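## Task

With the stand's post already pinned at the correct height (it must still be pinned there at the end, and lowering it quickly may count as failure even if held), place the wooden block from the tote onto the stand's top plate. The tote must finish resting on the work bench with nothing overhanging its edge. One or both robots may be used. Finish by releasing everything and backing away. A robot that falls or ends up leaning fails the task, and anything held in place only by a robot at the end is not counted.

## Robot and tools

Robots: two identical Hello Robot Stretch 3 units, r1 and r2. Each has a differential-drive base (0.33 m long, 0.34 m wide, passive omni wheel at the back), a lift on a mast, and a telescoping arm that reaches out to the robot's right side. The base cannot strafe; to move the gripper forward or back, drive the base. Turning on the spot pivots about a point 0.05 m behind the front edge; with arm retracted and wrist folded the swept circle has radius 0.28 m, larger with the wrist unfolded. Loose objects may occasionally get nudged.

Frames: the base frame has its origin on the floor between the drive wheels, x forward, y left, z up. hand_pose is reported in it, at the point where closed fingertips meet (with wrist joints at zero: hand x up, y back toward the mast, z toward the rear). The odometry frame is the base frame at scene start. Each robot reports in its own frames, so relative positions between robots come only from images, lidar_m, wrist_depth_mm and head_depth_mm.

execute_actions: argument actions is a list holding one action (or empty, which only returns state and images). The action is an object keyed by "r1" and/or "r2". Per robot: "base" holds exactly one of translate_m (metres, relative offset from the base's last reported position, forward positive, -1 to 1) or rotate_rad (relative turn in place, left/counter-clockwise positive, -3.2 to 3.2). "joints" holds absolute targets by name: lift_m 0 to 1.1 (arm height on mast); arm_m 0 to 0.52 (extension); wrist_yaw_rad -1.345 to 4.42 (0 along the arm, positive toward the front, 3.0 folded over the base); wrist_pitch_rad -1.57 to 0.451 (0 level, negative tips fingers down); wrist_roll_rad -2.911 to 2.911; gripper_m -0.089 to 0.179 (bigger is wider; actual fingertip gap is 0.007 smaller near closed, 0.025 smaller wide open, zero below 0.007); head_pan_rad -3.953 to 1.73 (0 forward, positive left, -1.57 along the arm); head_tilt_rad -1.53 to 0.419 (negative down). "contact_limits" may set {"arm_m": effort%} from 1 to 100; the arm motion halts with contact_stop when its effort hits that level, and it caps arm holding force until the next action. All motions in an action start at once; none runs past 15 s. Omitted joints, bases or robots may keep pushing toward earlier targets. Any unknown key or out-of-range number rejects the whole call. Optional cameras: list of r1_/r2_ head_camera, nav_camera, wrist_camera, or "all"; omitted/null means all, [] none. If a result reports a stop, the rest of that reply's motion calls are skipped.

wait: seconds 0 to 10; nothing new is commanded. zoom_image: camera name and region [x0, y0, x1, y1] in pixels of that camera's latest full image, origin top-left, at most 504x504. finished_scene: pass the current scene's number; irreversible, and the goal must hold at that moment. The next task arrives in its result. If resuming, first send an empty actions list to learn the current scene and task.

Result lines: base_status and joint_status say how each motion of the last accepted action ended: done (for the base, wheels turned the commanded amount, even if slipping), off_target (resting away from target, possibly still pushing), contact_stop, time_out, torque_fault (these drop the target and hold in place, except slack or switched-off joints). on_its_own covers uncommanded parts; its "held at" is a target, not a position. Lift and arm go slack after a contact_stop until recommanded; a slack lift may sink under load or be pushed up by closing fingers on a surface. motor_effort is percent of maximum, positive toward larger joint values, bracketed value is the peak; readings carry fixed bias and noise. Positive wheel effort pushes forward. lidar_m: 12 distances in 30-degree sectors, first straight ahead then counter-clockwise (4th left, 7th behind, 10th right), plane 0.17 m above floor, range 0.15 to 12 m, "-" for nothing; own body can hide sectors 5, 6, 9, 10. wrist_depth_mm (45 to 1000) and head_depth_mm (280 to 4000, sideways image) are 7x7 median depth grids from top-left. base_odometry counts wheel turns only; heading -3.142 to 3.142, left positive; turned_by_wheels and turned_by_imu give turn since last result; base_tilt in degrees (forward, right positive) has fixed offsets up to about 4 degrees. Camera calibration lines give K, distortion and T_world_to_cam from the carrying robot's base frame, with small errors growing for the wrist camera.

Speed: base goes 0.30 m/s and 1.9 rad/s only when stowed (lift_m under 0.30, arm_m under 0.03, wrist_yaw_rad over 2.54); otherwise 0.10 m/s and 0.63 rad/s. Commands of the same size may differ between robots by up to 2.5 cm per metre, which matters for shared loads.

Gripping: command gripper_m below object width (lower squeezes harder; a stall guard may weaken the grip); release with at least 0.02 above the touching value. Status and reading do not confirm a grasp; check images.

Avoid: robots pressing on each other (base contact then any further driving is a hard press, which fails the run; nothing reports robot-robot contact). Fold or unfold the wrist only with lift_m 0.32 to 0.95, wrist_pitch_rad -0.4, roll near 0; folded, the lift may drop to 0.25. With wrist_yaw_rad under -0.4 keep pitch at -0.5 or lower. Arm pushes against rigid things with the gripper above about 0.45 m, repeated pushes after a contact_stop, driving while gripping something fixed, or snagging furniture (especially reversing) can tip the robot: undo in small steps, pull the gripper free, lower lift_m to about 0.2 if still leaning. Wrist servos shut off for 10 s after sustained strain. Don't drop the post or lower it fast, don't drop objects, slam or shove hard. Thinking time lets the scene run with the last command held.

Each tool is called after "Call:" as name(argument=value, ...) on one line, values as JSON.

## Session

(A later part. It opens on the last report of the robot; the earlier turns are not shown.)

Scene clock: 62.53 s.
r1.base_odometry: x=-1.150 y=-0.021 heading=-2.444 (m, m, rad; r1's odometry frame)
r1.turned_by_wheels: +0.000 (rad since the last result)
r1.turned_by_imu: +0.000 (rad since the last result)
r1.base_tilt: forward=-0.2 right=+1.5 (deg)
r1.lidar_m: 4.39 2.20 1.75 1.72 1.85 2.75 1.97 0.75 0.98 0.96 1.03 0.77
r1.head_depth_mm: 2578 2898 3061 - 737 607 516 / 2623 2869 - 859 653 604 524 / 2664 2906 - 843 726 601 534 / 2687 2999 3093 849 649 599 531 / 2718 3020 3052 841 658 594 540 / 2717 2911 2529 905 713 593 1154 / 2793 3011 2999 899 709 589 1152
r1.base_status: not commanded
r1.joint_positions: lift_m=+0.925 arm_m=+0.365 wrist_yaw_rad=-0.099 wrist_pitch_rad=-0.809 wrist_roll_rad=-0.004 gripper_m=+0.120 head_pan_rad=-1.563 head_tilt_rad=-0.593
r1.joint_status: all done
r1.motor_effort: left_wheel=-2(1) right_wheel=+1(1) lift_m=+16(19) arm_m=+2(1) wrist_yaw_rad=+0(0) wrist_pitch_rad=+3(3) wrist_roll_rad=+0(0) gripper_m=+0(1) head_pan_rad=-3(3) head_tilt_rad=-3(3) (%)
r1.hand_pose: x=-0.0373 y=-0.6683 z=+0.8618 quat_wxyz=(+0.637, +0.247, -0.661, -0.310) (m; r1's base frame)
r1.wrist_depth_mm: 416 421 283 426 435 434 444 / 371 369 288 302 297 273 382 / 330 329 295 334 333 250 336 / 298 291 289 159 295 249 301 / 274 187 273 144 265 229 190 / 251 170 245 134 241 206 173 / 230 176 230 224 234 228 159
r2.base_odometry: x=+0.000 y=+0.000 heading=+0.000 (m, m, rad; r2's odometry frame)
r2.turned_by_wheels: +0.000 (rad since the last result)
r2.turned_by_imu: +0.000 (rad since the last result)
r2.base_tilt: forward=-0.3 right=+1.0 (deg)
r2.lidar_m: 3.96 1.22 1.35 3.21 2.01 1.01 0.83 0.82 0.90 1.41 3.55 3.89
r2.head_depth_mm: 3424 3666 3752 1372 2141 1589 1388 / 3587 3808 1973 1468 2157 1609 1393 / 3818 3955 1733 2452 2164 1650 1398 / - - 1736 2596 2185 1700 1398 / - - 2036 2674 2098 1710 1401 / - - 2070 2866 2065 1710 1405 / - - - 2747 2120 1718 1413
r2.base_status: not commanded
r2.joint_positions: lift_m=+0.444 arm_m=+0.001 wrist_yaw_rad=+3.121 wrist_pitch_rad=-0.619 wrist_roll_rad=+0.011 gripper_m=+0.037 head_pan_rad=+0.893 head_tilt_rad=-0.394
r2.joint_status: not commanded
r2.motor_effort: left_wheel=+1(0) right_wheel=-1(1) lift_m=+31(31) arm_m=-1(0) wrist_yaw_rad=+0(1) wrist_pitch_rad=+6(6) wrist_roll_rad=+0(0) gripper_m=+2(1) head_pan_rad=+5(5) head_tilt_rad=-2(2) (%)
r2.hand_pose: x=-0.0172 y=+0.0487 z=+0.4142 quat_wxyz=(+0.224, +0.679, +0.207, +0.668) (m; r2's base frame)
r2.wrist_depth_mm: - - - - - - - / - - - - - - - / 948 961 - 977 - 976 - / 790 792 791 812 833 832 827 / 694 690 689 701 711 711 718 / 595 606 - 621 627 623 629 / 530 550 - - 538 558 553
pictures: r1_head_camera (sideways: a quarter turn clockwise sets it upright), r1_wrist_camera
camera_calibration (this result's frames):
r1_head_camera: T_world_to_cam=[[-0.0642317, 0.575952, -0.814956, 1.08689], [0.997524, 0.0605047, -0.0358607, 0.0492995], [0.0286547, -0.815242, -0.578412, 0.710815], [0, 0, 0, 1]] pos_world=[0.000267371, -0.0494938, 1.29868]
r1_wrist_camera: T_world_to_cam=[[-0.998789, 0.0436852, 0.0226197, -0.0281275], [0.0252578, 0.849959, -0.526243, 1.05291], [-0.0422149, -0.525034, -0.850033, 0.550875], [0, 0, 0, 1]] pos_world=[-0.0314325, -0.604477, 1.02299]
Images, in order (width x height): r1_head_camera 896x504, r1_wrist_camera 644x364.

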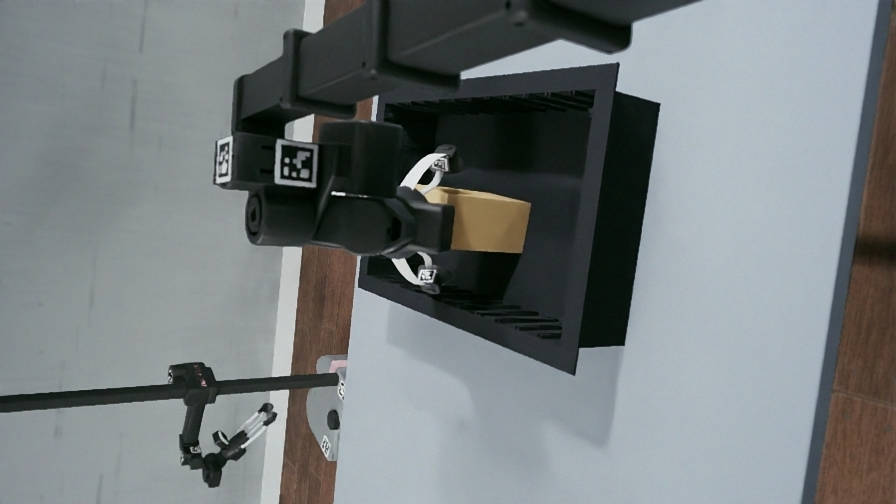

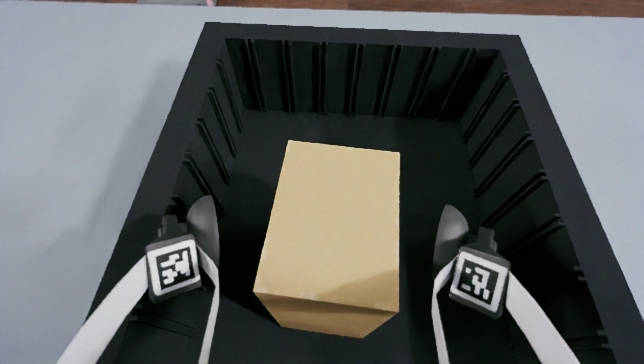

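Call:
execute_actions(actions=[{"r1":{"joints":{"lift_m":0.915,"gripper_m":0.0}}}], cameras=[])

Call:
execute_actions(actions=[{"r1":{"joints":{"lift_m":1.06,"head_pan_rad":-2.7}}}], cameras=["r1_wrist_camera"])

Call:
execute_actions(actions=[{"r1":{"base":{"translate_m":-0.7},"joints":{"arm_m":0.1}}}], cameras=["r1_head_camera","r1_wrist_camera","r1_nav_camera"])

Scene clock: 73.37 s.
r1.base_odometry: x=-1.150 y=-0.021 heading=-2.444 (m, m, rad; r1's odometry frame)
r1.turned_by_wheels: +0.000 (rad since the last result)
r1.turned_by_imu: +0.001 (rad since the last result)
r1.base_tilt: forward=-0.3 right=+1.5 (deg)
r1.lidar_m: 4.40 2.20 1.74 1.72 1.85 2.75 1.97 0.75 0.98 0.96 1.03 0.77
r1.head_depth_mm: 2580 2861 3061 - - 592 516 / 2641 2878 - 860 654 603 524 / 2643 2906 - 829 726 601 533 / 2688 3004 3100 833 650 599 532 / 2703 3026 3080 841 658 594 541 / 2726 2927 2518 905 712 590 1157 / 2778 3002 2988 896 709 588 1153
r1.base_status: not commanded
r1.joint_positions: lift_m=+0.915 arm_m=+0.365 wrist_yaw_rad=-0.099 wrist_pitch_rad=-0.809 wrist_roll_rad=-0.004 gripper_m=+0.002 head_pan_rad=-1.563 head_tilt_rad=-0.593
r1.joint_status: all done
r1.motor_effort: left_wheel=-2(2) right_wheel=+2(0) lift_m=+17(19) arm_m=+1(1) wrist_yaw_rad=+0(0) wrist_pitch_rad=+3(4) wrist_roll_rad=+0(0) gripper_m=-29(100) head_pan_rad=-3(3) head_tilt_rad=-4(3) (%)
r1.hand_pose: x=-0.0374 y=-0.6683 z=+0.8518 quat_wxyz=(+0.637, +0.247, -0.661, -0.310) (m; r1's base frame)
r1.wrist_depth_mm: 406 409 274 272 268 404 424 / 355 362 287 306 299 255 367 / 317 310 294 319 321 250 317 / 285 199 276 147 279 250 197 / 263 175 211 134 137 244 180 / 240 159 232 125 125 223 163 / 214 178 222 216 221 218 160
r2.base_odometry: x=+0.000 y=+0.000 heading=+0.000 (m, m, rad; r2's odometry frame)
r2.turned_by_wheels: +0.000 (rad since the last result)
r2.turned_by_imu: +0.000 (rad since the last result)
r2.base_tilt: forward=-0.3 right=+1.0 (deg)
r2.lidar_m: 3.98 1.22 1.35 3.20 2.00 1.01 0.83 0.82 0.90 1.42 3.54 3.88
r2.head_depth_mm: 3450 3642 3764 1369 2138 1587 1391 / 3587 3779 1980 1469 2144 1605 1398 / 3822 3946 1718 2450 2164 1647 1392 / - - 1730 2599 2167 1701 1404 / - - 2039 2651 2100 1705 1406 / - - 2067 2879 2056 1712 1410 / - - - 2743 2127 1722 1415
r2.base_status: not commanded
r2.joint_positions: lift_m=+0.444 arm_m=+0.001 wrist_yaw_rad=+3.121 wrist_pitch_rad=-0.619 wrist_roll_rad=+0.011 gripper_m=+0.037 head_pan_rad=+0.893 head_tilt_rad=-0.394
r2.joint_status: not commanded
r2.motor_effort: left_wheel=+0(0) right_wheel=-1(1) lift_m=+31(31) arm_m=-1(1) wrist_yaw_rad=+0(1) wrist_pitch_rad=+6(6) wrist_roll_rad=+0(0) gripper_m=+1(1) head_pan_rad=+4(4) head_tilt_rad=-2(3) (%)
r2.hand_pose: x=-0.0172 y=+0.0487 z=+0.4142 quat_wxyz=(+0.224, +0.679, +0.207, +0.668) (m; r2's base frame)
r2.wrist_depth_mm: - - - - - - - / - - - - - - - / 932 962 - 977 - - - / 798 806 803 829 818 831 848 / 683 685 701 710 707 721 717 / 599 597 - 620 628 621 621 / 533 552 - - 533 554 557
pictures: none
No camera images: the call's "cameras" was empty. Leave "cameras" out to get every camera's image.

Scene clock: 75.53 s.
r1.base_odometry: x=-1.150 y=-0.021 heading=-2.444 (m, m, rad; r1's odometry frame)
r1.turned_by_wheels: +0.000 (rad since the last result)
r1.turned_by_imu: +0.000 (rad since the last result)
r1.base_tilt: forward=-0.2 right=+1.5 (deg)
r1.lidar_m: 4.38 2.21 1.74 1.72 1.85 2.75 1.97 0.75 0.98 0.96 1.03 0.77
r1.head_depth_mm: 3859 - - - - 1449 1260 / - - - - - 1478 1255 / - - - - - 1468 1250 / - - - - 1619 1355 1239 / - - - - 700 1416 1238 / 3850 - - - 697 620 1232 / 3425 - - - 711 587 1151
r1.base_status: not commanded
r1.joint_positions: lift_m=+1.060 arm_m=+0.365 wrist_yaw_rad=-0.098 wrist_pitch_rad=-0.823 wrist_roll_rad=-0.003 gripper_m=+0.011 head_pan_rad=-2.693 head_tilt_rad=-0.593
r1.joint_status: all done
r1.on_its_own: gripper_m is held at +0.010, not at your +0.000, by its stall guard, which is still easing
r1.motor_effort: left_wheel=-1(2) right_wheel=+1(1) lift_m=+23(26) arm_m=+1(1) wrist_yaw_rad=-1(3) wrist_pitch_rad=+8(8) wrist_roll_rad=+0(1) gripper_m=-25(29) head_pan_rad=-3(35) head_tilt_rad=-3(4) (%)
r1.hand_pose: x=-0.0369 y=-0.6656 z=+0.9942 quat_wxyz=(+0.635, +0.251, -0.660, -0.314) (m; r1's base frame)
r1.wrist_depth_mm: - - - - - - - / 561 561 546 566 - - - / 501 496 487 392 395 504 504 / 456 449 436 156 351 457 463 / 412 413 400 138 141 407 424 / 375 375 286 129 129 374 385 / 352 350 327 192 350 322 357
r2.base_odometry: x=+0.000 y=+0.000 heading=+0.000 (m, m, rad; r2's odometry frame)
r2.turned_by_wheels: +0.000 (rad since the last result)
r2.turned_by_imu: +0.000 (rad since the last result)
r2.base_tilt: forward=-0.3 right=+1.0 (deg)
r2.lidar_m: 3.99 1.23 1.35 3.22 2.00 1.01 0.83 0.82 0.90 1.42 3.54 3.91
r2.head_depth_mm: 3444 3685 3765 1371 2143 1582 1386 / 3561 3798 1982 1464 2168 1604 1389 / 3737 2030 1707 2448 2172 1644 1399 / - - 1713 2570 2161 1708 1399 / - - 2044 2672 2095 1701 1405 / - - 2072 2881 2055 1715 1410 / - - - 2737 2133 1727 1412
r2.base_status: not commanded
r2.joint_positions: lift_m=+0.444 arm_m=+0.001 wrist_yaw_rad=+3.121 wrist_pitch_rad=-0.619 wrist_roll_rad=+0.011 gripper_m=+0.037 head_pan_rad=+0.893 head_tilt_rad=-0.394
r2.joint_status: not commanded
r2.motor_effort: left_wheel=+0(0) right_wheel=-1(1) lift_m=+31(31) arm_m=-1(1) wrist_yaw_rad=+0(0) wrist_pitch_rad=+6(6) wrist_roll_rad=+0(0) gripper_m=+1(1) head_pan_rad=+5(4) head_tilt_rad=-2(1) (%)
r2.hand_pose: x=-0.0172 y=+0.0487 z=+0.4142 quat_wxyz=(+0.224, +0.679, +0.207, +0.668) (m; r2's base frame)
r2.wrist_depth_mm: - - - - - - - / - - - - - - - / 948 938 - 999 992 - - / 796 798 813 827 821 834 845 / 675 686 693 709 708 707 719 / 602 598 - 631 624 615 629 / 539 544 - - 543 557 553
pictures: r1_wrist_camera
camera_calibration (this result's frames):
r1_wrist_camera: T_world_to_cam=[[-0.998845, 0.0430717, 0.0212914, -0.0299113], [0.0259944, 0.857124, -0.514453, 1.11328], [-0.0404078, -0.513305, -0.857254, 0.6799], [0, 0, 0, 1]] pos_world=[-0.0313426, -0.603936, 1.15622]
Images, in order (width x height): r1_wrist_camera 644x364.

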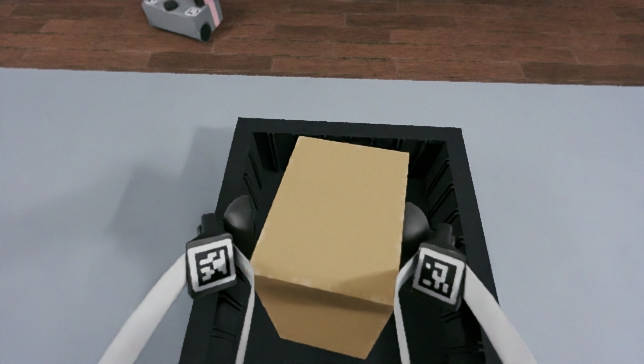

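Scene clock: 83.50 s.
r1.base_odometry: x=-0.614 y=+0.429 heading=-2.444 (m, m, rad; r1's odometry frame)
r1.turned_by_wheels: +0.000 (rad since the last result)
r1.turned_by_imu: +0.003 (rad since the last result)
r1.base_tilt: forward=-0.2 right=+1.5 (deg)
r1.lidar_m: 5.01 2.32 1.82 1.79 1.93 2.86 3.69 1.29 3.03 0.24 0.96 1.42
r1.head_depth_mm: 3227 - - - - 1444 1257 / 3398 - - - - 1462 1250 / 3568 - - - - 1469 1247 / 3780 - - - 1676 1453 1243 / - - - - 1704 1455 1231 / 3703 - - - 1731 1448 1232 / 3336 - - - 1740 1442 1224
r1.base_status: done
r1.joint_positions: lift_m=+1.060 arm_m=+0.100 wrist_yaw_rad=-0.099 wrist_pitch_rad=-0.823 wrist_roll_rad=-0.003 gripper_m=+0.018 head_pan_rad=-2.693 head_tilt_rad=-0.593
r1.joint_status: all done
r1.on_its_own: gripper_m is held at +0.016, not at your +0.000, by its stall guard, which is not easing now
r1.motor_effort: left_wheel=-1(5) right_wheel=+1(3) lift_m=+23(23) arm_m=-2(2) wrist_yaw_rad=-1(2) wrist_pitch_rad=+8(8) wrist_roll_rad=+0(0) gripper_m=-23(24) head_pan_rad=-3(3) head_tilt_rad=-3(3) (%)
r1.hand_pose: x=-0.0370 y=-0.4009 z=+0.9941 quat_wxyz=(+0.634, +0.251, -0.660, -0.315) (m; r1's base frame)
r1.wrist_depth_mm: 627 625 632 641 - - - / 556 551 567 556 - - - / 495 492 498 504 - - - / 450 450 455 156 - - - / 410 411 413 138 140 - - / 375 382 367 129 129 - - / 353 351 356 189 - - -
r2.base_odometry: x=+0.000 y=+0.000 heading=+0.000 (m, m, rad; r2's odometry frame)
r2.turned_by_wheels: +0.000 (rad since the last result)
r2.turned_by_imu: +0.001 (rad since the last result)
r2.base_tilt: forward=-0.3 right=+1.0 (deg)
r2.lidar_m: 3.98 1.22 1.35 3.21 2.00 1.01 0.83 0.82 0.91 1.42 3.53 3.88
r2.head_depth_mm: 3424 3658 3732 1373 2150 1592 1389 / 3570 3832 1966 1468 2146 1610 1395 / 3737 - 1858 2569 2161 1650 1393 / - - 1820 2590 2169 1696 1401 / - - 2058 2659 2107 1709 1407 / - - 2065 2907 2066 1723 1410 / - - - 2763 2125 1721 1411
r2.base_status: not commanded
r2.joint_positions: lift_m=+0.444 arm_m=+0.001 wrist_yaw_rad=+3.121 wrist_pitch_rad=-0.619 wrist_roll_rad=+0.011 gripper_m=+0.037 head_pan_rad=+0.893 head_tilt_rad=-0.394
r2.joint_status: not commanded
r2.motor_effort: left_wheel=+0(0) right_wheel=-1(1) lift_m=+31(31) arm_m=-1(1) wrist_yaw_rad=+0(0) wrist_pitch_rad=+6(6) wrist_roll_rad=+0(0) gripper_m=+1(1) head_pan_rad=+4(4) head_tilt_rad=-2(2) (%)
r2.hand_pose: x=-0.0172 y=+0.0487 z=+0.4142 quat_wxyz=(+0.224, +0.679, +0.207, +0.668) (m; r2's base frame)
r2.wrist_depth_mm: - - - - - - - / - - - - - - - / 925 964 - 992 - - - / 774 793 791 813 818 826 867 / 677 701 689 712 707 704 727 / 602 600 - 625 616 613 621 / 536 545 - - 535 544 555
pictures: r1_head_camera (sideways: a quarter turn clockwise sets it upright), r1_nav_camera (sideways: a quarter turn counterclockwise sets it upright), r1_wrist_camera
camera_calibration (this result's frames):
r1_head_camera: T_world_to_cam=[[0.493467, 0.303929, -0.814934, 1.08346], [0.480482, -0.876271, -0.0358586, 0.0524508], [-0.725002, -0.373866, -0.578444, 0.715454], [0, 0, 0, 1]] pos_world=[-0.0411484, -0.0158503, 1.29868]
r1_nav_camera: T_world_to_cam=[[-0.464974, -0.266022, 0.844412, -1.05628], [-0.468861, 0.883045, 0.0200154, 0.0387627], [-0.750979, -0.386605, -0.53532, 0.656854], [0, 0, 0, 1]] pos_world=[0.0203157, -0.0612793, 1.24279]
r1_wrist_camera: T_world_to_cam=[[-0.998818, 0.0437004, 0.0212778, -0.0411362], [0.026551, 0.857234, -0.514241, 0.886287], [-0.0407126, -0.513069, -0.857382, 0.815916], [0, 0, 0, 1]] pos_world=[-0.0314013, -0.339337, 1.15619]
Images, in order (width x height): r1_head_camera 896x504, r1_nav_camera 672x504, r1_wrist_camera 644x364.

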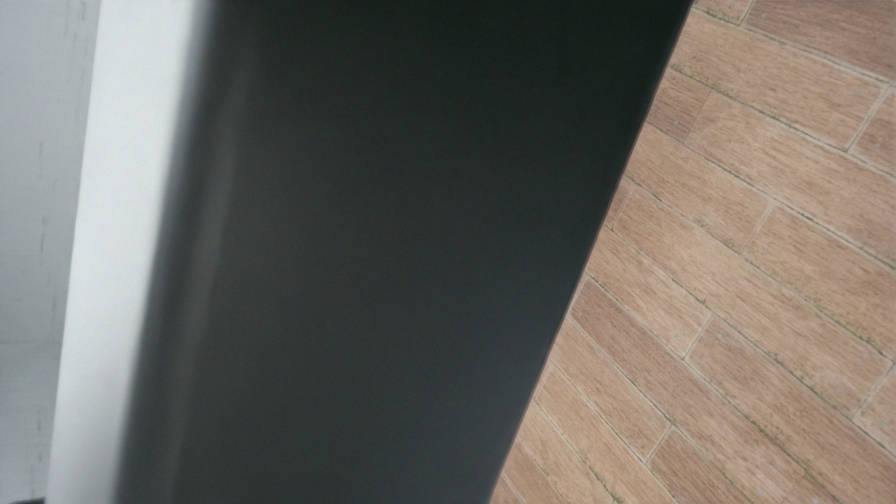

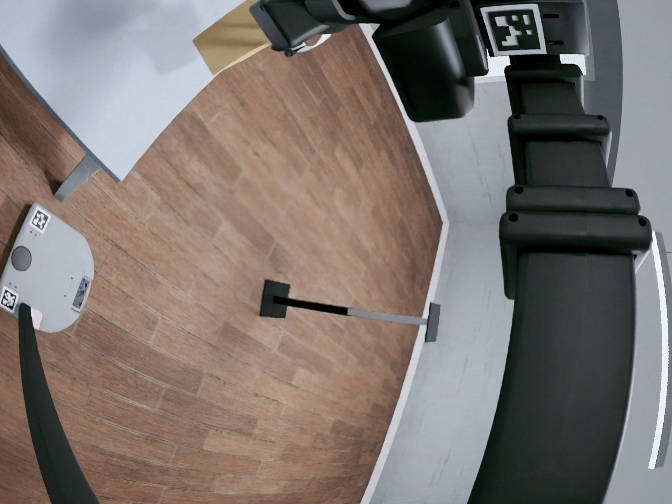

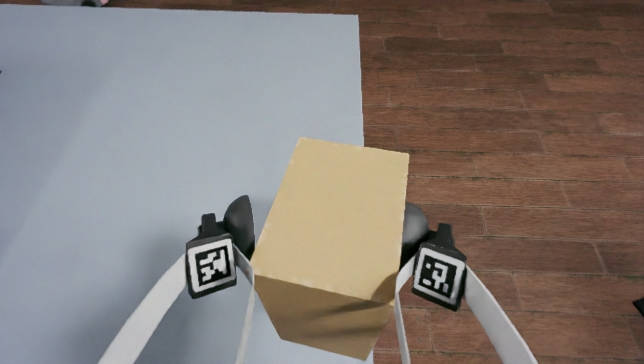

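Call:
execute_actions(actions=[{"r1":{"base":{"translate_m":-1.0},"joints":{"lift_m":1.1,"head_pan_rad":-1.9,"head_tilt_rad":-0.9}}}], cameras=["r1_head_camera","r1_wrist_camera","r1_nav_camera"])

Scene clock: 104.27 s.
r1.base_odometry: x=+0.153 y=+1.072 heading=-2.444 (m, m, rad; r1's odometry frame)
r1.turned_by_wheels: +0.000 (rad since the last result)
r1.turned_by_imu: +0.004 (rad since the last result)
r1.base_tilt: forward=-0.2 right=+1.4 (deg)
r1.lidar_m: 0.98 2.45 1.93 1.90 2.04 2.73 2.68 2.88 0.43 2.87 1.25 0.98
r1.head_depth_mm: 2829 2377 1949 1587 1442 1269 1142 / 2792 2365 597 543 1433 1268 1144 / 2754 2322 596 1541 962 1230 1168 / 2715 2313 1908 1633 1421 1256 1161 / 2695 2320 1816 1622 1412 1255 1140 / - - 404 1585 1417 1251 1124 / - - 1838 1609 1402 1245 1117
r1.base_status: done
r1.joint_positions: lift_m=+1.098 arm_m=+0.100 wrist_yaw_rad=-0.099 wrist_pitch_rad=-0.823 wrist_roll_rad=-0.003 gripper_m=+0.018 head_pan_rad=-1.907 head_tilt_rad=-0.888
r1.joint_status: all done
joint sent to its limit — the command would take r1.lift_m past its upper limit, so that joint was sent only as far as its limit.
r1.on_its_own: gripper_m is held at +0.016, not at your +0.000, by its stall guard, which is not easing now
r1.motor_effort: left_wheel=-1(4) right_wheel=+2(2) lift_m=+24(25) arm_m=-3(3) wrist_yaw_rad=+0(0) wrist_pitch_rad=+8(8) wrist_roll_rad=+0(0) gripper_m=-22(22) head_pan_rad=+2(30) head_tilt_rad=-6(26) (%)
r1.hand_pose: x=-0.0370 y=-0.4009 z=+1.0321 quat_wxyz=(+0.634, +0.251, -0.660, -0.315) (m; r1's base frame)
r1.wrist_depth_mm: - - - - - - - / - - - - - - - / - - - - - - - / - - - 158 - - - / - - - 139 143 331 - / - - - 129 129 308 303 / - - - 174 - 354 282
r2.base_odometry: x=+0.000 y=+0.000 heading=+0.000 (m, m, rad; r2's odometry frame)
r2.turned_by_wheels: +0.000 (rad since the last result)
r2.turned_by_imu: +0.001 (rad since the last result)
r2.base_tilt: forward=-0.3 right=+0.9 (deg)
r2.lidar_m: 3.97 1.22 1.35 3.21 2.00 1.01 0.83 0.82 0.91 1.42 3.54 3.90
r2.head_depth_mm: 3437 3619 3736 1370 2144 1598 1388 / 3611 3908 1989 1464 2154 1610 1395 / 3825 - 1864 2580 2157 1647 1397 / - - 1828 2598 2180 1700 1402 / - - 2057 2680 2101 1702 1407 / - - 2069 2901 2052 1711 1412 / - - 3178 2766 2125 1725 1414
r2.base_status: not commanded
r2.joint_positions: lift_m=+0.444 arm_m=+0.001 wrist_yaw_rad=+3.121 wrist_pitch_rad=-0.619 wrist_roll_rad=+0.011 gripper_m=+0.037 head_pan_rad=+0.893 head_tilt_rad=-0.394
r2.joint_status: not commanded
r2.motor_effort: left_wheel=+0(0) right_wheel=-1(1) lift_m=+31(31) arm_m=-1(1) wrist_yaw_rad=+1(0) wrist_pitch_rad=+6(6) wrist_roll_rad=+0(0) gripper_m=+1(1) head_pan_rad=+4(4) head_tilt_rad=-2(2) (%)
r2.hand_pose: x=-0.0172 y=+0.0487 z=+0.4142 quat_wxyz=(+0.224, +0.679, +0.207, +0.668) (m; r2's base frame)
r2.wrist_depth_mm: - - - - - - - / - - - - - - - / 962 956 - 982 - - - / 792 801 800 810 837 822 830 / 676 682 684 711 704 723 729 / 595 609 - 630 621 626 622 / 537 553 - - 535 555 554
pictures: r1_head_camera (sideways: a quarter turn clockwise sets it upright), r1_nav_camera (sideways: a quarter turn counterclockwise sets it upright), r1_wrist_camera
camera_calibration (this result's frames):
r1_head_camera: T_world_to_cam=[[0.203869, 0.764272, -0.611822, 0.820521], [0.962161, -0.271823, -0.018947, 0.0274848], [-0.180788, -0.584808, -0.790769, 0.988293], [0, 0, 0, 1]] pos_world=[-0.0150521, -0.0416685, 1.28404]
r1_nav_camera: T_world_to_cam=[[-0.213976, -0.727144, 0.652285, -0.807392], [-0.957408, 0.288637, 0.00769363, 0.0577898], [-0.193868, -0.622856, -0.757935, 0.943026], [0, 0, 0, 1]] pos_world=[0.0653882, -0.0164017, 1.24096]
r1_wrist_camera: T_world_to_cam=[[-0.998818, 0.0437, 0.021277, -0.041944], [0.0265515, 0.857241, -0.51423, 0.905812], [-0.0407114, -0.513058, -0.857388, 0.848504], [0, 0, 0, 1]] pos_world=[-0.0314012, -0.339334, 1.19419]
Images, in order (width x height): r1_head_camera 896x504, r1_nav_camera 672x504, r1_wrist_camera 644x364.

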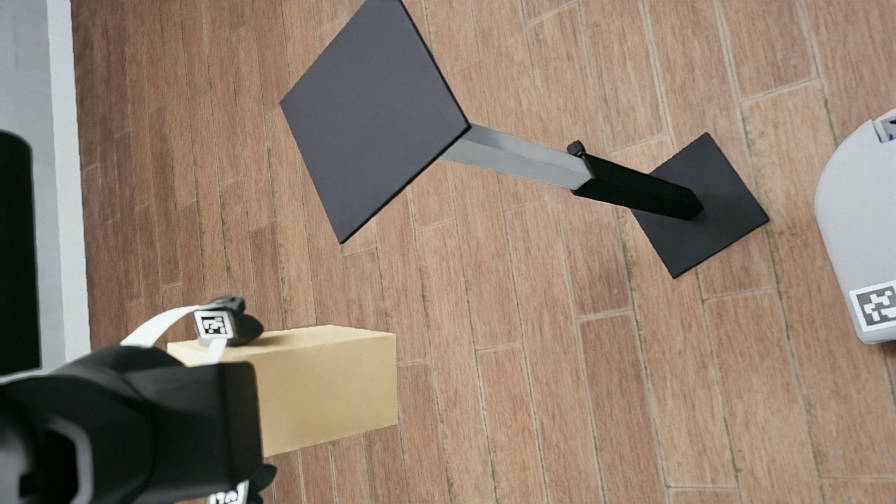

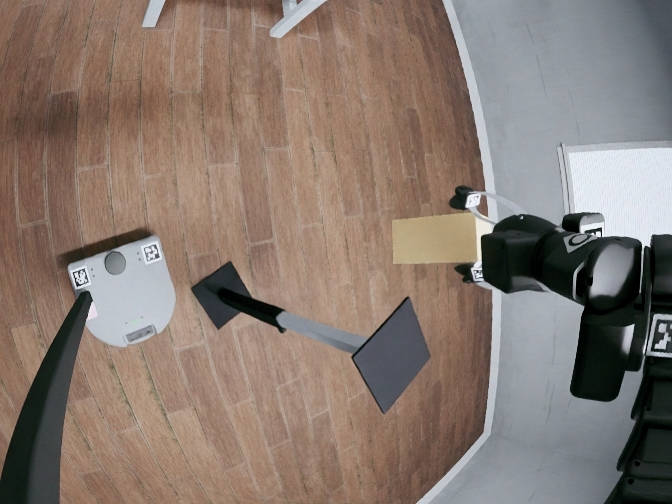

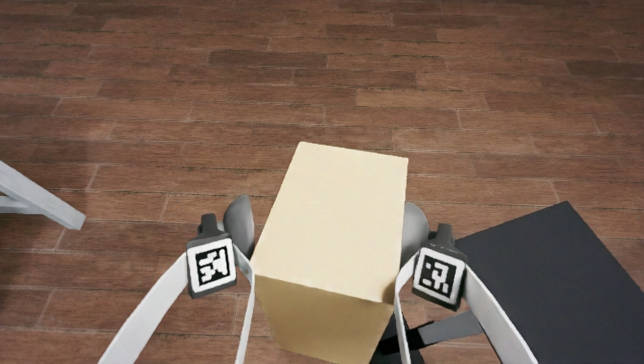

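Call:
execute_actions(actions=[{"r1":{"base":{"translate_m":-0.215},"joints":{"lift_m":1.06,"head_pan_rad":-1.57}}}], cameras=[])

Call:
execute_actions(actions=[{"r1":{"joints":{"lift_m":1.03}}}], cameras=["r1_head_camera","r1_wrist_camera"])

Scene clock: 120.20 s.
r1.base_odometry: x=+0.317 y=+1.210 heading=-2.444 (m, m, rad; r1's odometry frame)
r1.turned_by_wheels: +0.000 (rad since the last result)
r1.turned_by_imu: +0.001 (rad since the last result)
r1.base_tilt: forward=-0.3 right=+1.5 (deg)
r1.lidar_m: 1.19 2.47 1.95 1.92 2.06 2.50 2.47 2.65 2.90 0.36 3.08 1.41
r1.head_depth_mm: - 2183 1962 1654 1442 1269 1141 / - - 1889 521 1440 1270 1135 / - - 435 486 1400 1262 1150 / 2655 2380 562 493 1347 1191 1144 / 2675 2302 1904 1585 1414 1250 1131 / 2672 2283 1892 1614 1415 1248 1121 / 2681 2274 1884 1608 1404 1245 1121
r1.base_status: done
r1.joint_positions: lift_m=+1.060 arm_m=+0.100 wrist_yaw_rad=-0.099 wrist_pitch_rad=-0.823 wrist_roll_rad=-0.003 gripper_m=+0.018 head_pan_rad=-1.577 head_tilt_rad=-0.888
r1.joint_status: all done
r1.on_its_own: gripper_m is held at +0.016, not at your +0.000, by its stall guard, which is not easing now
r1.motor_effort: left_wheel=-2(4) right_wheel=+1(2) lift_m=+18(20) arm_m=-2(2) wrist_yaw_rad=+0(0) wrist_pitch_rad=+8(8) wrist_roll_rad=+0(0) gripper_m=-22(22) head_pan_rad=+2(20) head_tilt_rad=-5(5) (%)
r1.hand_pose: x=-0.0370 y=-0.4009 z=+0.9945 quat_wxyz=(+0.634, +0.251, -0.660, -0.315) (m; r1's base frame)
r1.wrist_depth_mm: - - - - - - - / - - - - - - - / - - - - - - - / - - - 160 - - - / - - - 139 143 - - / - - 256 129 130 - - / - - - 175 244 - -
r2.base_odometry: x=+0.000 y=+0.000 heading=+0.000 (m, m, rad; r2's odometry frame)
r2.turned_by_wheels: +0.000 (rad since the last result)
r2.turned_by_imu: +0.001 (rad since the last result)
r2.base_tilt: forward=-0.3 right=+0.9 (deg)
r2.lidar_m: 3.95 1.22 1.35 3.21 2.01 1.01 0.83 0.82 0.90 1.42 3.53 3.90
r2.head_depth_mm: 3429 3636 3773 1371 2156 1592 1390 / 3605 3892 1972 1468 2164 1610 1395 / 3775 - 1858 2558 2164 1646 1396 / - - 1827 2576 2164 1702 1399 / - - 2042 2662 2100 1704 1405 / - - 2065 2908 2059 1717 1409 / - - - 2749 2126 1715 1411
r2.base_status: not commanded
r2.joint_positions: lift_m=+0.444 arm_m=+0.001 wrist_yaw_rad=+3.121 wrist_pitch_rad=-0.619 wrist_roll_rad=+0.011 gripper_m=+0.037 head_pan_rad=+0.893 head_tilt_rad=-0.394
r2.joint_status: not commanded
r2.motor_effort: left_wheel=+0(0) right_wheel=-1(1) lift_m=+31(31) arm_m=-1(1) wrist_yaw_rad=+1(1) wrist_pitch_rad=+6(6) wrist_roll_rad=+0(0) gripper_m=+1(1) head_pan_rad=+4(4) head_tilt_rad=-3(3) (%)
r2.hand_pose: x=-0.0172 y=+0.0487 z=+0.4142 quat_wxyz=(+0.224, +0.679, +0.207, +0.668) (m; r2's base frame)
r2.wrist_depth_mm: - - - - - - - / - - - - - - - / 940 966 - - 979 - - / 790 798 793 811 829 839 854 / 675 699 691 699 703 704 725 / 595 598 - 627 626 633 626 / 528 553 - - 529 550 555
pictures: none
No camera images: the call's "cameras" was empty. Leave "cameras" out to get every camera's image.

Scene clock: 121.43 s.
r1.base_odometry: x=+0.317 y=+1.210 heading=-2.444 (m, m, rad; r1's odometry frame)
r1.turned_by_wheels: +0.000 (rad since the last result)
r1.turned_by_imu: +0.000 (rad since the last result)
r1.base_tilt: forward=-0.2 right=+1.4 (deg)
r1.lidar_m: 1.19 2.48 1.95 1.92 2.07 2.51 2.47 2.65 2.89 0.36 3.05 1.40
r1.head_depth_mm: - - 1870 1663 1440 1272 1140 / - - 1835 520 1429 1260 1138 / - - - 498 1402 1263 1149 / 2659 2368 557 503 1346 1194 1149 / 2688 2314 1904 1594 1416 1255 1132 / 2702 2302 1897 1616 1408 1242 1122 / 2689 2271 1877 1615 1407 1248 1118
r1.base_status: not commanded
r1.joint_positions: lift_m=+1.033 arm_m=+0.100 wrist_yaw_rad=-0.099 wrist_pitch_rad=-0.796 wrist_roll_rad=-0.001 gripper_m=+0.018 head_pan_rad=-1.577 head_tilt_rad=-0.889
r1.joint_status: lift_m contact_stop (moved -0.028 of -0.030)
r1.on_its_own: gripper_m is held at +0.016, not at your +0.000, by its stall guard, which is not easing now; lift_m is slack since a contact_stop, until your next command for it
r1.motor_effort: left_wheel=-1(2) right_wheel=+0(1) lift_m=+19(21) arm_m=-1(3) wrist_yaw_rad=+0(1) wrist_pitch_rad=-1(8) wrist_roll_rad=-1(2) gripper_m=-22(23) head_pan_rad=+2(2) head_tilt_rad=-5(6) (%)
r1.hand_pose: x=-0.0377 y=-0.4063 z=+0.9713 quat_wxyz=(+0.638, +0.242, -0.664, -0.306) (m; r1's base frame)
r1.wrist_depth_mm: - - - - - - - / - - - - - - - / - - - - - - - / - - - 150 - - - / - - - 137 139 - - / - - 237 129 130 - - / - - 230 217 223 - -
r2.base_odometry: x=+0.000 y=+0.000 heading=+0.000 (m, m, rad; r2's odometry frame)
r2.turned_by_wheels: +0.000 (rad since the last result)
r2.turned_by_imu: +0.000 (rad since the last result)
r2.base_tilt: forward=-0.2 right=+1.0 (deg)
r2.lidar_m: 3.95 1.22 1.35 3.22 2.01 1.01 0.83 0.82 0.90 1.42 3.54 3.91
r2.head_depth_mm: 3443 3616 3747 1369 2145 1590 1386 / 3578 3869 1982 1469 2169 1606 1387 / 3855 - 1861 2558 2159 1651 1400 / - - 1819 2588 2172 1696 1399 / - - 2046 2691 2085 1706 1401 / - - 2072 2886 2058 1714 1410 / - - - 2752 2122 1725 1418
r2.base_status: not commanded
r2.joint_positions: lift_m=+0.444 arm_m=+0.001 wrist_yaw_rad=+3.121 wrist_pitch_rad=-0.619 wrist_roll_rad=+0.011 gripper_m=+0.037 head_pan_rad=+0.893 head_tilt_rad=-0.394
r2.joint_status: not commanded
r2.motor_effort: left_wheel=-1(0) right_wheel=-1(1) lift_m=+31(31) arm_m=-1(1) wrist_yaw_rad=+0(1) wrist_pitch_rad=+6(6) wrist_roll_rad=+0(1) gripper_m=+0(1) head_pan_rad=+4(4) head_tilt_rad=-2(2) (%)
r2.hand_pose: x=-0.0172 y=+0.0487 z=+0.4142 quat_wxyz=(+0.224, +0.679, +0.207, +0.668) (m; r2's base frame)
r2.wrist_depth_mm: - - - - - - - / - - - - - - - / 971 954 - 971 992 978 - / 800 793 784 817 850 834 830 / 671 694 701 704 702 711 708 / 595 599 - 624 618 626 628 / 538 547 - - 540 554 556
pictures: r1_head_camera (sideways: a quarter turn clockwise sets it upright), r1_wrist_camera
camera_calibration (this result's frames):
r1_head_camera: T_world_to_cam=[[-0.054839, 0.789279, -0.611581, 0.821786], [0.998324, 0.0546965, -0.0189284, 0.02724], [0.0185116, -0.611594, -0.790956, 0.98732], [0, 0, 0, 1]] pos_world=[-0.000405303, -0.0462693, 1.28403]
r1_wrist_camera: T_world_to_cam=[[-0.998701, 0.0462045, 0.0214855, -0.0402374], [0.0274177, 0.842675, -0.537724, 0.896098], [-0.0429505, -0.536436, -0.842847, 0.769895], [0, 0, 0, 1]] pos_world=[-0.0316867, -0.34026, 1.13162]
Images, in order (width x height): r1_head_camera 896x504, r1_wrist_camera 644x364.

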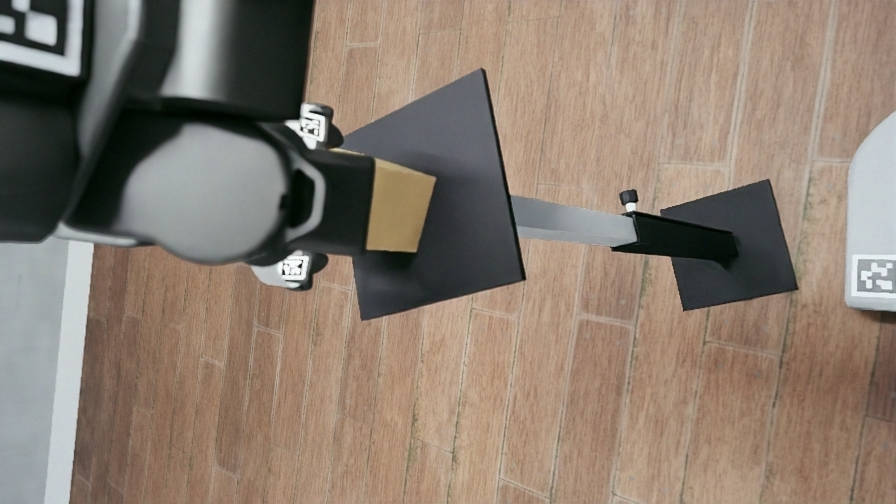

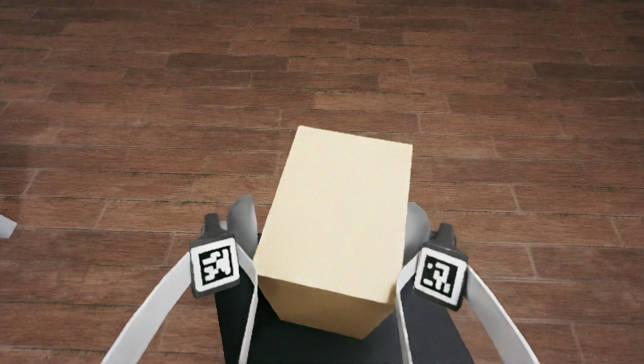

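A little far; recentre.

Call:
execute_actions(actions=[{"r1":{"joints":{"lift_m":1.043,"arm_m":0.072}}}], cameras=[])

Call:
execute_actions(actions=[{"r1":{"joints":{"lift_m":1.038,"gripper_m":0.12}}}], cameras=[])

Call:
execute_actions(actions=[{"r1":{"joints":{"lift_m":1.098,"arm_m":0,"wrist_pitch_rad":-0.5}}}], cameras=[])

Call:
execute_actions(actions=[{"r1":{"base":{"translate_m":0.4},"joints":{"wrist_yaw_rad":1.2,"head_pan_rad":-2}}}], cameras=["r1_nav_camera"])

Scene clock: 135.47 s.
r1.base_odometry: x=+0.317 y=+1.210 heading=-2.444 (m, m, rad; r1's odometry frame)
r1.turned_by_wheels: +0.000 (rad since the last result)
r1.turned_by_imu: +0.001 (rad since the last result)
r1.base_tilt: forward=-0.2 right=+1.4 (deg)
r1.lidar_m: 1.19 2.48 1.95 1.92 2.07 2.51 2.47 2.66 2.89 0.36 3.05 1.41
r1.head_depth_mm: - - 1838 1660 1439 1272 1140 / - - - 520 1439 1263 1136 / - - - 485 1406 1263 1150 / 2669 2388 - 493 1342 1192 1151 / 2705 2321 1900 1586 1413 1248 1131 / 2687 2297 1896 1617 1411 1249 1123 / 2694 2281 1877 1608 1405 1239 1119
r1.base_status: not commanded
r1.joint_positions: lift_m=+1.043 arm_m=+0.072 wrist_yaw_rad=-0.099 wrist_pitch_rad=-0.823 wrist_roll_rad=-0.001 gripper_m=+0.018 head_pan_rad=-1.577 head_tilt_rad=-0.889
r1.joint_status: all done
r1.on_its_own: gripper_m is held at +0.016, not at your +0.000, by its stall guard, which is not easing now
r1.motor_effort: left_wheel=-1(1) right_wheel=+1(1) lift_m=+23(22) arm_m=-3(3) wrist_yaw_rad=+0(1) wrist_pitch_rad=+8(9) wrist_roll_rad=-1(1) gripper_m=-22(22) head_pan_rad=+2(2) head_tilt_rad=-6(5) (%)
r1.hand_pose: x=-0.0371 y=-0.3730 z=+0.9772 quat_wxyz=(+0.634, +0.251, -0.661, -0.315) (m; r1's base frame)
r1.wrist_depth_mm: - - - - - - - / - - - - - - - / - - - - - - - / - - - 149 - - - / - - 279 136 139 - - / - - 246 129 130 - - / - - 991 226 231 - -
r2.base_odometry: x=+0.000 y=+0.000 heading=+0.000 (m, m, rad; r2's odometry frame)
r2.turned_by_wheels: +0.000 (rad since the last result)
r2.turned_by_imu: +0.000 (rad since the last result)
r2.base_tilt: forward=-0.2 right=+1.0 (deg)
r2.lidar_m: 3.98 1.23 1.35 3.22 2.01 1.01 0.83 0.82 0.91 1.42 3.55 3.91
r2.head_depth_mm: 3428 3665 3747 1371 2135 1589 1389 / 3617 3884 1982 1474 2157 1612 1389 / 3742 - 1857 2557 2165 1645 1397 / - - 1822 2588 2183 1703 1399 / - - 2045 2681 2098 1703 1407 / - - 2056 2872 2062 1716 1409 / - - - 2749 2112 1722 1410
r2.base_status: not commanded
r2.joint_positions: lift_m=+0.444 arm_m=+0.001 wrist_yaw_rad=+3.121 wrist_pitch_rad=-0.619 wrist_roll_rad=+0.011 gripper_m=+0.037 head_pan_rad=+0.893 head_tilt_rad=-0.394
r2.joint_status: not commanded
r2.motor_effort: left_wheel=+0(0) right_wheel=-1(1) lift_m=+31(31) arm_m=-1(1) wrist_yaw_rad=+0(1) wrist_pitch_rad=+6(6) wrist_roll_rad=+0(0) gripper_m=+0(1) head_pan_rad=+4(3) head_tilt_rad=-3(2) (%)
r2.hand_pose: x=-0.0172 y=+0.0487 z=+0.4142 quat_wxyz=(+0.224, +0.679, +0.207, +0.668) (m; r2's base frame)
r2.wrist_depth_mm: - - - - - - - / - - - - - - - / 974 967 - 958 - 997 - / 798 807 808 808 814 821 852 / 677 687 689 704 717 718 731 / 603 608 - 628 627 623 623 / 537 541 - - 537 550 553
pictures: none
No camera images: the call's "cameras" was empty. Leave "cameras" out to get every camera's image.

Scene clock: 137.00 s.
r1.base_odometry: x=+0.317 y=+1.210 heading=-2.444 (m, m, rad; r1's odometry frame)
r1.turned_by_wheels: +0.000 (rad since the last result)
r1.turned_by_imu: +0.000 (rad since the last result)
r1.base_tilt: forward=-0.1 right=+1.6 (deg)
r1.lidar_m: 1.19 2.48 1.95 1.93 2.07 2.51 2.47 2.66 2.88 0.36 3.06 1.40
r1.head_depth_mm: - - - 1657 1440 1271 1140 / - - - 521 1432 1265 1138 / - - - 485 1398 1259 1150 / 2661 2386 - 492 1343 1190 1148 / 2674 2295 1896 1599 1418 1253 1133 / 2693 2284 1887 1612 1405 1250 1121 / 2706 2279 1881 1609 1401 1244 1116
r1.base_status: not commanded
r1.joint_positions: lift_m=+1.038 arm_m=+0.072 wrist_yaw_rad=-0.099 wrist_pitch_rad=-0.814 wrist_roll_rad=-0.001 gripper_m=+0.120 head_pan_rad=-1.577 head_tilt_rad=-0.889
r1.joint_status: all done
r1.motor_effort: left_wheel=-1(1) right_wheel=+1(1) lift_m=+17(20) arm_m=-3(3) wrist_yaw_rad=+0(0) wrist_pitch_rad=+5(8) wrist_roll_rad=-1(1) gripper_m=+0(90) head_pan_rad=+2(2) head_tilt_rad=-5(5) (%)
r1.hand_pose: x=-0.0373 y=-0.3747 z=+0.9739 quat_wxyz=(+0.635, +0.248, -0.662, -0.312) (m; r1's base frame)
r1.wrist_depth_mm: - - - - - - - / - - - - - - - / - - - - - - - / - - - 153 - - - / - - 265 139 145 - - / - - 240 131 240 - - / - - - 222 227 - -
r2.base_odometry: x=+0.000 y=+0.000 heading=+0.000 (m, m, rad; r2's odometry frame)
r2.turned_by_wheels: +0.000 (rad since the last result)
r2.turned_by_imu: +0.000 (rad since the last result)
r2.base_tilt: forward=-0.3 right=+1.0 (deg)
r2.lidar_m: 3.97 1.23 1.35 3.22 2.01 1.02 0.83 0.82 0.90 1.42 3.53 3.91
r2.head_depth_mm: 3434 3659 3745 1374 2148 1594 1389 / 3603 3841 1984 1469 2155 1607 1388 / 3772 - 1870 2568 2164 1648 1402 / - - 1827 2602 2174 1710 1399 / - - 2047 2678 2113 1705 1403 / - - 2074 2877 2064 1711 1411 / - - - 2740 2119 1720 1411
r2.base_status: not commanded
r2.joint_positions: lift_m=+0.444 arm_m=+0.001 wrist_yaw_rad=+3.121 wrist_pitch_rad=-0.619 wrist_roll_rad=+0.011 gripper_m=+0.037 head_pan_rad=+0.893 head_tilt_rad=-0.394
r2.joint_status: not commanded
r2.motor_effort: left_wheel=+0(0) right_wheel=-1(1) lift_m=+31(31) arm_m=+0(1) wrist_yaw_rad=+0(0) wrist_pitch_rad=+6(6) wrist_roll_rad=+0(1) gripper_m=+1(1) head_pan_rad=+4(4) head_tilt_rad=-3(3) (%)
r2.hand_pose: x=-0.0172 y=+0.0487 z=+0.4142 quat_wxyz=(+0.224, +0.679, +0.207, +0.668) (m; r2's base frame)
r2.wrist_depth_mm: - - - - - - - / - - - - - - - / 930 953 - 975 995 988 - / 778 796 790 815 840 832 842 / 696 700 691 714 709 716 713 / 602 594 - 629 630 626 627 / 530 542 - - 531 548 554
pictures: none
No camera images: the call's "cameras" was empty. Leave "cameras" out to get every camera's image.

Scene clock: 138.70 s.
r1.base_odometry: x=+0.317 y=+1.210 heading=-2.444 (m, m, rad; r1's odometry frame)
r1.turned_by_wheels: +0.000 (rad since the last result)
r1.turned_by_imu: +0.000 (rad since the last result)
r1.base_tilt: forward=-0.2 right=+1.5 (deg)
r1.lidar_m: 1.19 2.47 1.95 1.92 2.07 2.51 2.47 2.65 2.88 0.36 3.07 1.41
r1.head_depth_mm: - - - 1620 1432 1273 1142 / - - - 498 1435 1267 1139 / - - - 486 1402 1264 1147 / 2646 - 1873 493 1341 1190 1153 / 2684 2248 1908 1591 1410 1256 1133 / 2702 2288 1898 1617 1409 1250 1120 / 2691 2268 1880 1602 1402 1251 1118
r1.base_status: not commanded
r1.joint_positions: lift_m=+1.098 arm_m=+0.001 wrist_yaw_rad=-0.099 wrist_pitch_rad=-0.518 wrist_roll_rad=-0.001 gripper_m=+0.120 head_pan_rad=-1.577 head_tilt_rad=-0.889
r1.joint_status: all done
r1.motor_effort: left_wheel=-1(1) right_wheel=+0(0) lift_m=+22(26) arm_m=-3(2) wrist_yaw_rad=+0(1) wrist_pitch_rad=+6(7) wrist_roll_rad=-1(1) gripper_m=+0(0) head_pan_rad=+2(2) head_tilt_rad=-5(5) (%)
r1.hand_pose: x=-0.0424 y=-0.3557 z=+1.0887 quat_wxyz=(+0.674, +0.147, -0.691, -0.215) (m; r1's base frame)
r1.wrist_depth_mm: - - - - - - - / - - - - - - - / - - - - - - - / - - - - - - - / - - - - - - - / - - - 241 - - - / - - - 223 - - -
r2.base_odometry: x=+0.000 y=+0.000 heading=+0.000 (m, m, rad; r2's odometry frame)
r2.turned_by_wheels: +0.000 (rad since the last result)
r2.turned_by_imu: +0.000 (rad since the last result)
r2.base_tilt: forward=-0.3 right=+1.0 (deg)
r2.lidar_m: 3.96 1.23 1.35 3.22 2.01 1.02 0.83 0.82 0.90 1.42 3.53 3.93
r2.head_depth_mm: 3441 3655 3769 1372 2143 1592 1390 / 3585 3840 1974 1470 2140 1608 1388 / 3787 - 1855 2569 2163 1637 1394 / - - 1820 2600 2168 1704 1399 / - - 2062 2684 2106 1707 1408 / - - 2073 2898 2070 1712 1411 / - - - 2753 2126 1721 1410
r2.base_status: not commanded
r2.joint_positions: lift_m=+0.444 arm_m=+0.001 wrist_yaw_rad=+3.121 wrist_pitch_rad=-0.619 wrist_roll_rad=+0.011 gripper_m=+0.037 head_pan_rad=+0.893 head_tilt_rad=-0.394
r2.joint_status: not commanded
r2.motor_effort: left_wheel=+0(0) right_wheel=-1(1) lift_m=+31(31) arm_m=-1(1) wrist_yaw_rad=+1(1) wrist_pitch_rad=+6(6) wrist_roll_rad=+0(1) gripper_m=+0(1) head_pan_rad=+4(5) head_tilt_rad=-3(1) (%)
r2.hand_pose: x=-0.0172 y=+0.0487 z=+0.4142 quat_wxyz=(+0.224, +0.679, +0.207, +0.668) (m; r2's base frame)
r2.wrist_depth_mm: - - - - - - - / - - - - - - - / 943 962 - 979 - - - / 809 792 793 814 852 838 837 / 685 685 698 716 721 713 719 / 600 607 - 626 633 623 624 / 535 542 - - 535 554 554
pictures: none
No camera images: the call's "cameras" was empty. Leave "cameras" out to get every camera's image.

Scene clock: 143.93 s.
r1.base_odometry: x=+0.011 y=+0.953 heading=-2.444 (m, m, rad; r1's odometry frame)
r1.turned_by_wheels: +0.000 (rad since the last result)
r1.turned_by_imu: +0.000 (rad since the last result)
r1.base_tilt: forward=-0.1 right=+1.5 (deg)
r1.lidar_m: 2.22 2.42 1.91 1.88 2.03 2.91 2.87 0.56 2.93 2.89 1.12 0.80
r1.head_depth_mm: 2942 2381 631 1552 1439 1271 1140 / 2913 2348 1887 1646 1216 1255 1140 / 2800 2346 1942 1637 1429 1260 1166 / - 2389 1872 1635 1420 1259 1165 / - - 1808 1628 1416 1253 1136 / - - - 1616 1411 1252 1119 / - - - 1542 1401 1244 1116
r1.base_status: done
r1.joint_positions: lift_m=+1.098 arm_m=+0.001 wrist_yaw_rad=+1.198 wrist_pitch_rad=-0.518 wrist_roll_rad=-0.001 gripper_m=+0.120 head_pan_rad=-1.993 head_tilt_rad=-0.889
r1.joint_status: all done
r1.motor_effort: left_wheel=-1(3) right_wheel=+0(3) lift_m=+22(22) arm_m=-2(3) wrist_yaw_rad=+2(3) wrist_pitch_rad=+6(6) wrist_roll_rad=-1(2) gripper_m=+0(0) head_pan_rad=-3(23) head_tilt_rad=-5(5) (%)
r1.hand_pose: x=+0.1748 y=-0.2229 z=+1.0888 quat_wxyz=(+0.667, +0.535, -0.462, +0.236) (m; r1's base frame)
r1.wrist_depth_mm: - - - - - - - / - - - - - - - / - - - 874 931 - - / - - - - - - - / - - - - - - - / - - - - - - - / - - - - - - -
r2.base_odometry: x=+0.000 y=+0.000 heading=+0.000 (m, m, rad; r2's odometry frame)
r2.turned_by_wheels: +0.000 (rad since the last result)
r2.turned_by_imu: +0.000 (rad since the last result)
r2.base_tilt: forward=-0.3 right=+1.0 (deg)
r2.lidar_m: 3.96 1.22 1.35 3.20 2.01 1.01 0.83 0.82 0.91 1.42 3.54 3.91
r2.head_depth_mm: 3441 3676 3747 1369 2137 1591 1385 / 3641 3832 1990 1470 2155 1607 1385 / 3776 - 1862 2560 2160 1647 1399 / - - 1818 2580 2164 1706 1401 / - - 2050 2655 2103 1705 1406 / - - 2069 2881 2072 1714 1406 / - - 3097 2749 2126 1723 1411
r2.base_status: not commanded
r2.joint_positions: lift_m=+0.444 arm_m=+0.001 wrist_yaw_rad=+3.121 wrist_pitch_rad=-0.619 wrist_roll_rad=+0.011 gripper_m=+0.037 head_pan_rad=+0.893 head_tilt_rad=-0.394
r2.joint_status: not commanded
r2.motor_effort: left_wheel=+0(0) right_wheel=-1(1) lift_m=+31(31) arm_m=-1(0) wrist_yaw_rad=+0(0) wrist_pitch_rad=+6(6) wrist_roll_rad=+0(0) gripper_m=+1(2) head_pan_rad=+4(4) head_tilt_rad=-2(2) (%)
r2.hand_pose: x=-0.0172 y=+0.0487 z=+0.4142 quat_wxyz=(+0.224, +0.679, +0.207, +0.668) (m; r2's base frame)
r2.wrist_depth_mm: - - - - - - - / - - - - - - - / 947 954 - 959 - - - / 808 789 810 811 826 829 835 / 687 679 698 702 714 705 716 / 603 606 - 615 629 618 622 / 531 548 - - 539 553 555
pictures: r1_nav_camera (sideways: a quarter turn counterclockwise sets it upright)
camera_calibration (this result's frames):
r1_nav_camera: T_world_to_cam=[[-0.275587, -0.706315, 0.652051, -0.806712], [-0.92915, 0.369622, 0.00768022, 0.0576349], [-0.246437, -0.603737, -0.758136, 0.943608], [0, 0, 0, 1]] pos_world=[0.0637722, -0.0214052, 1.24096]
Images, in order (width x height): r1_nav_camera 672x504.

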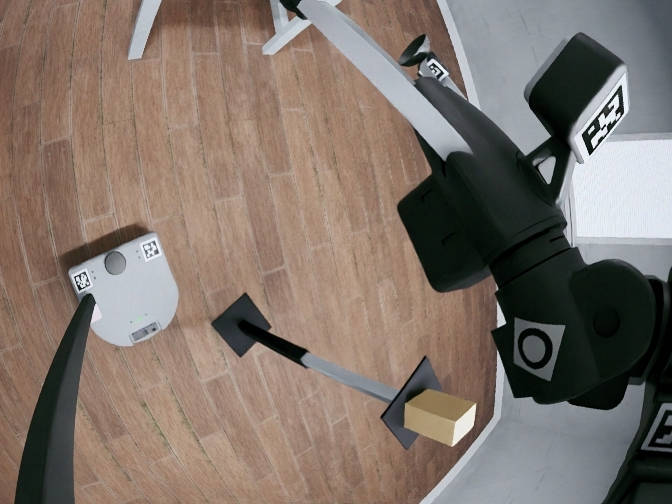

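Call:
finished_scene(scene=1)

The scene is finished: the task was done.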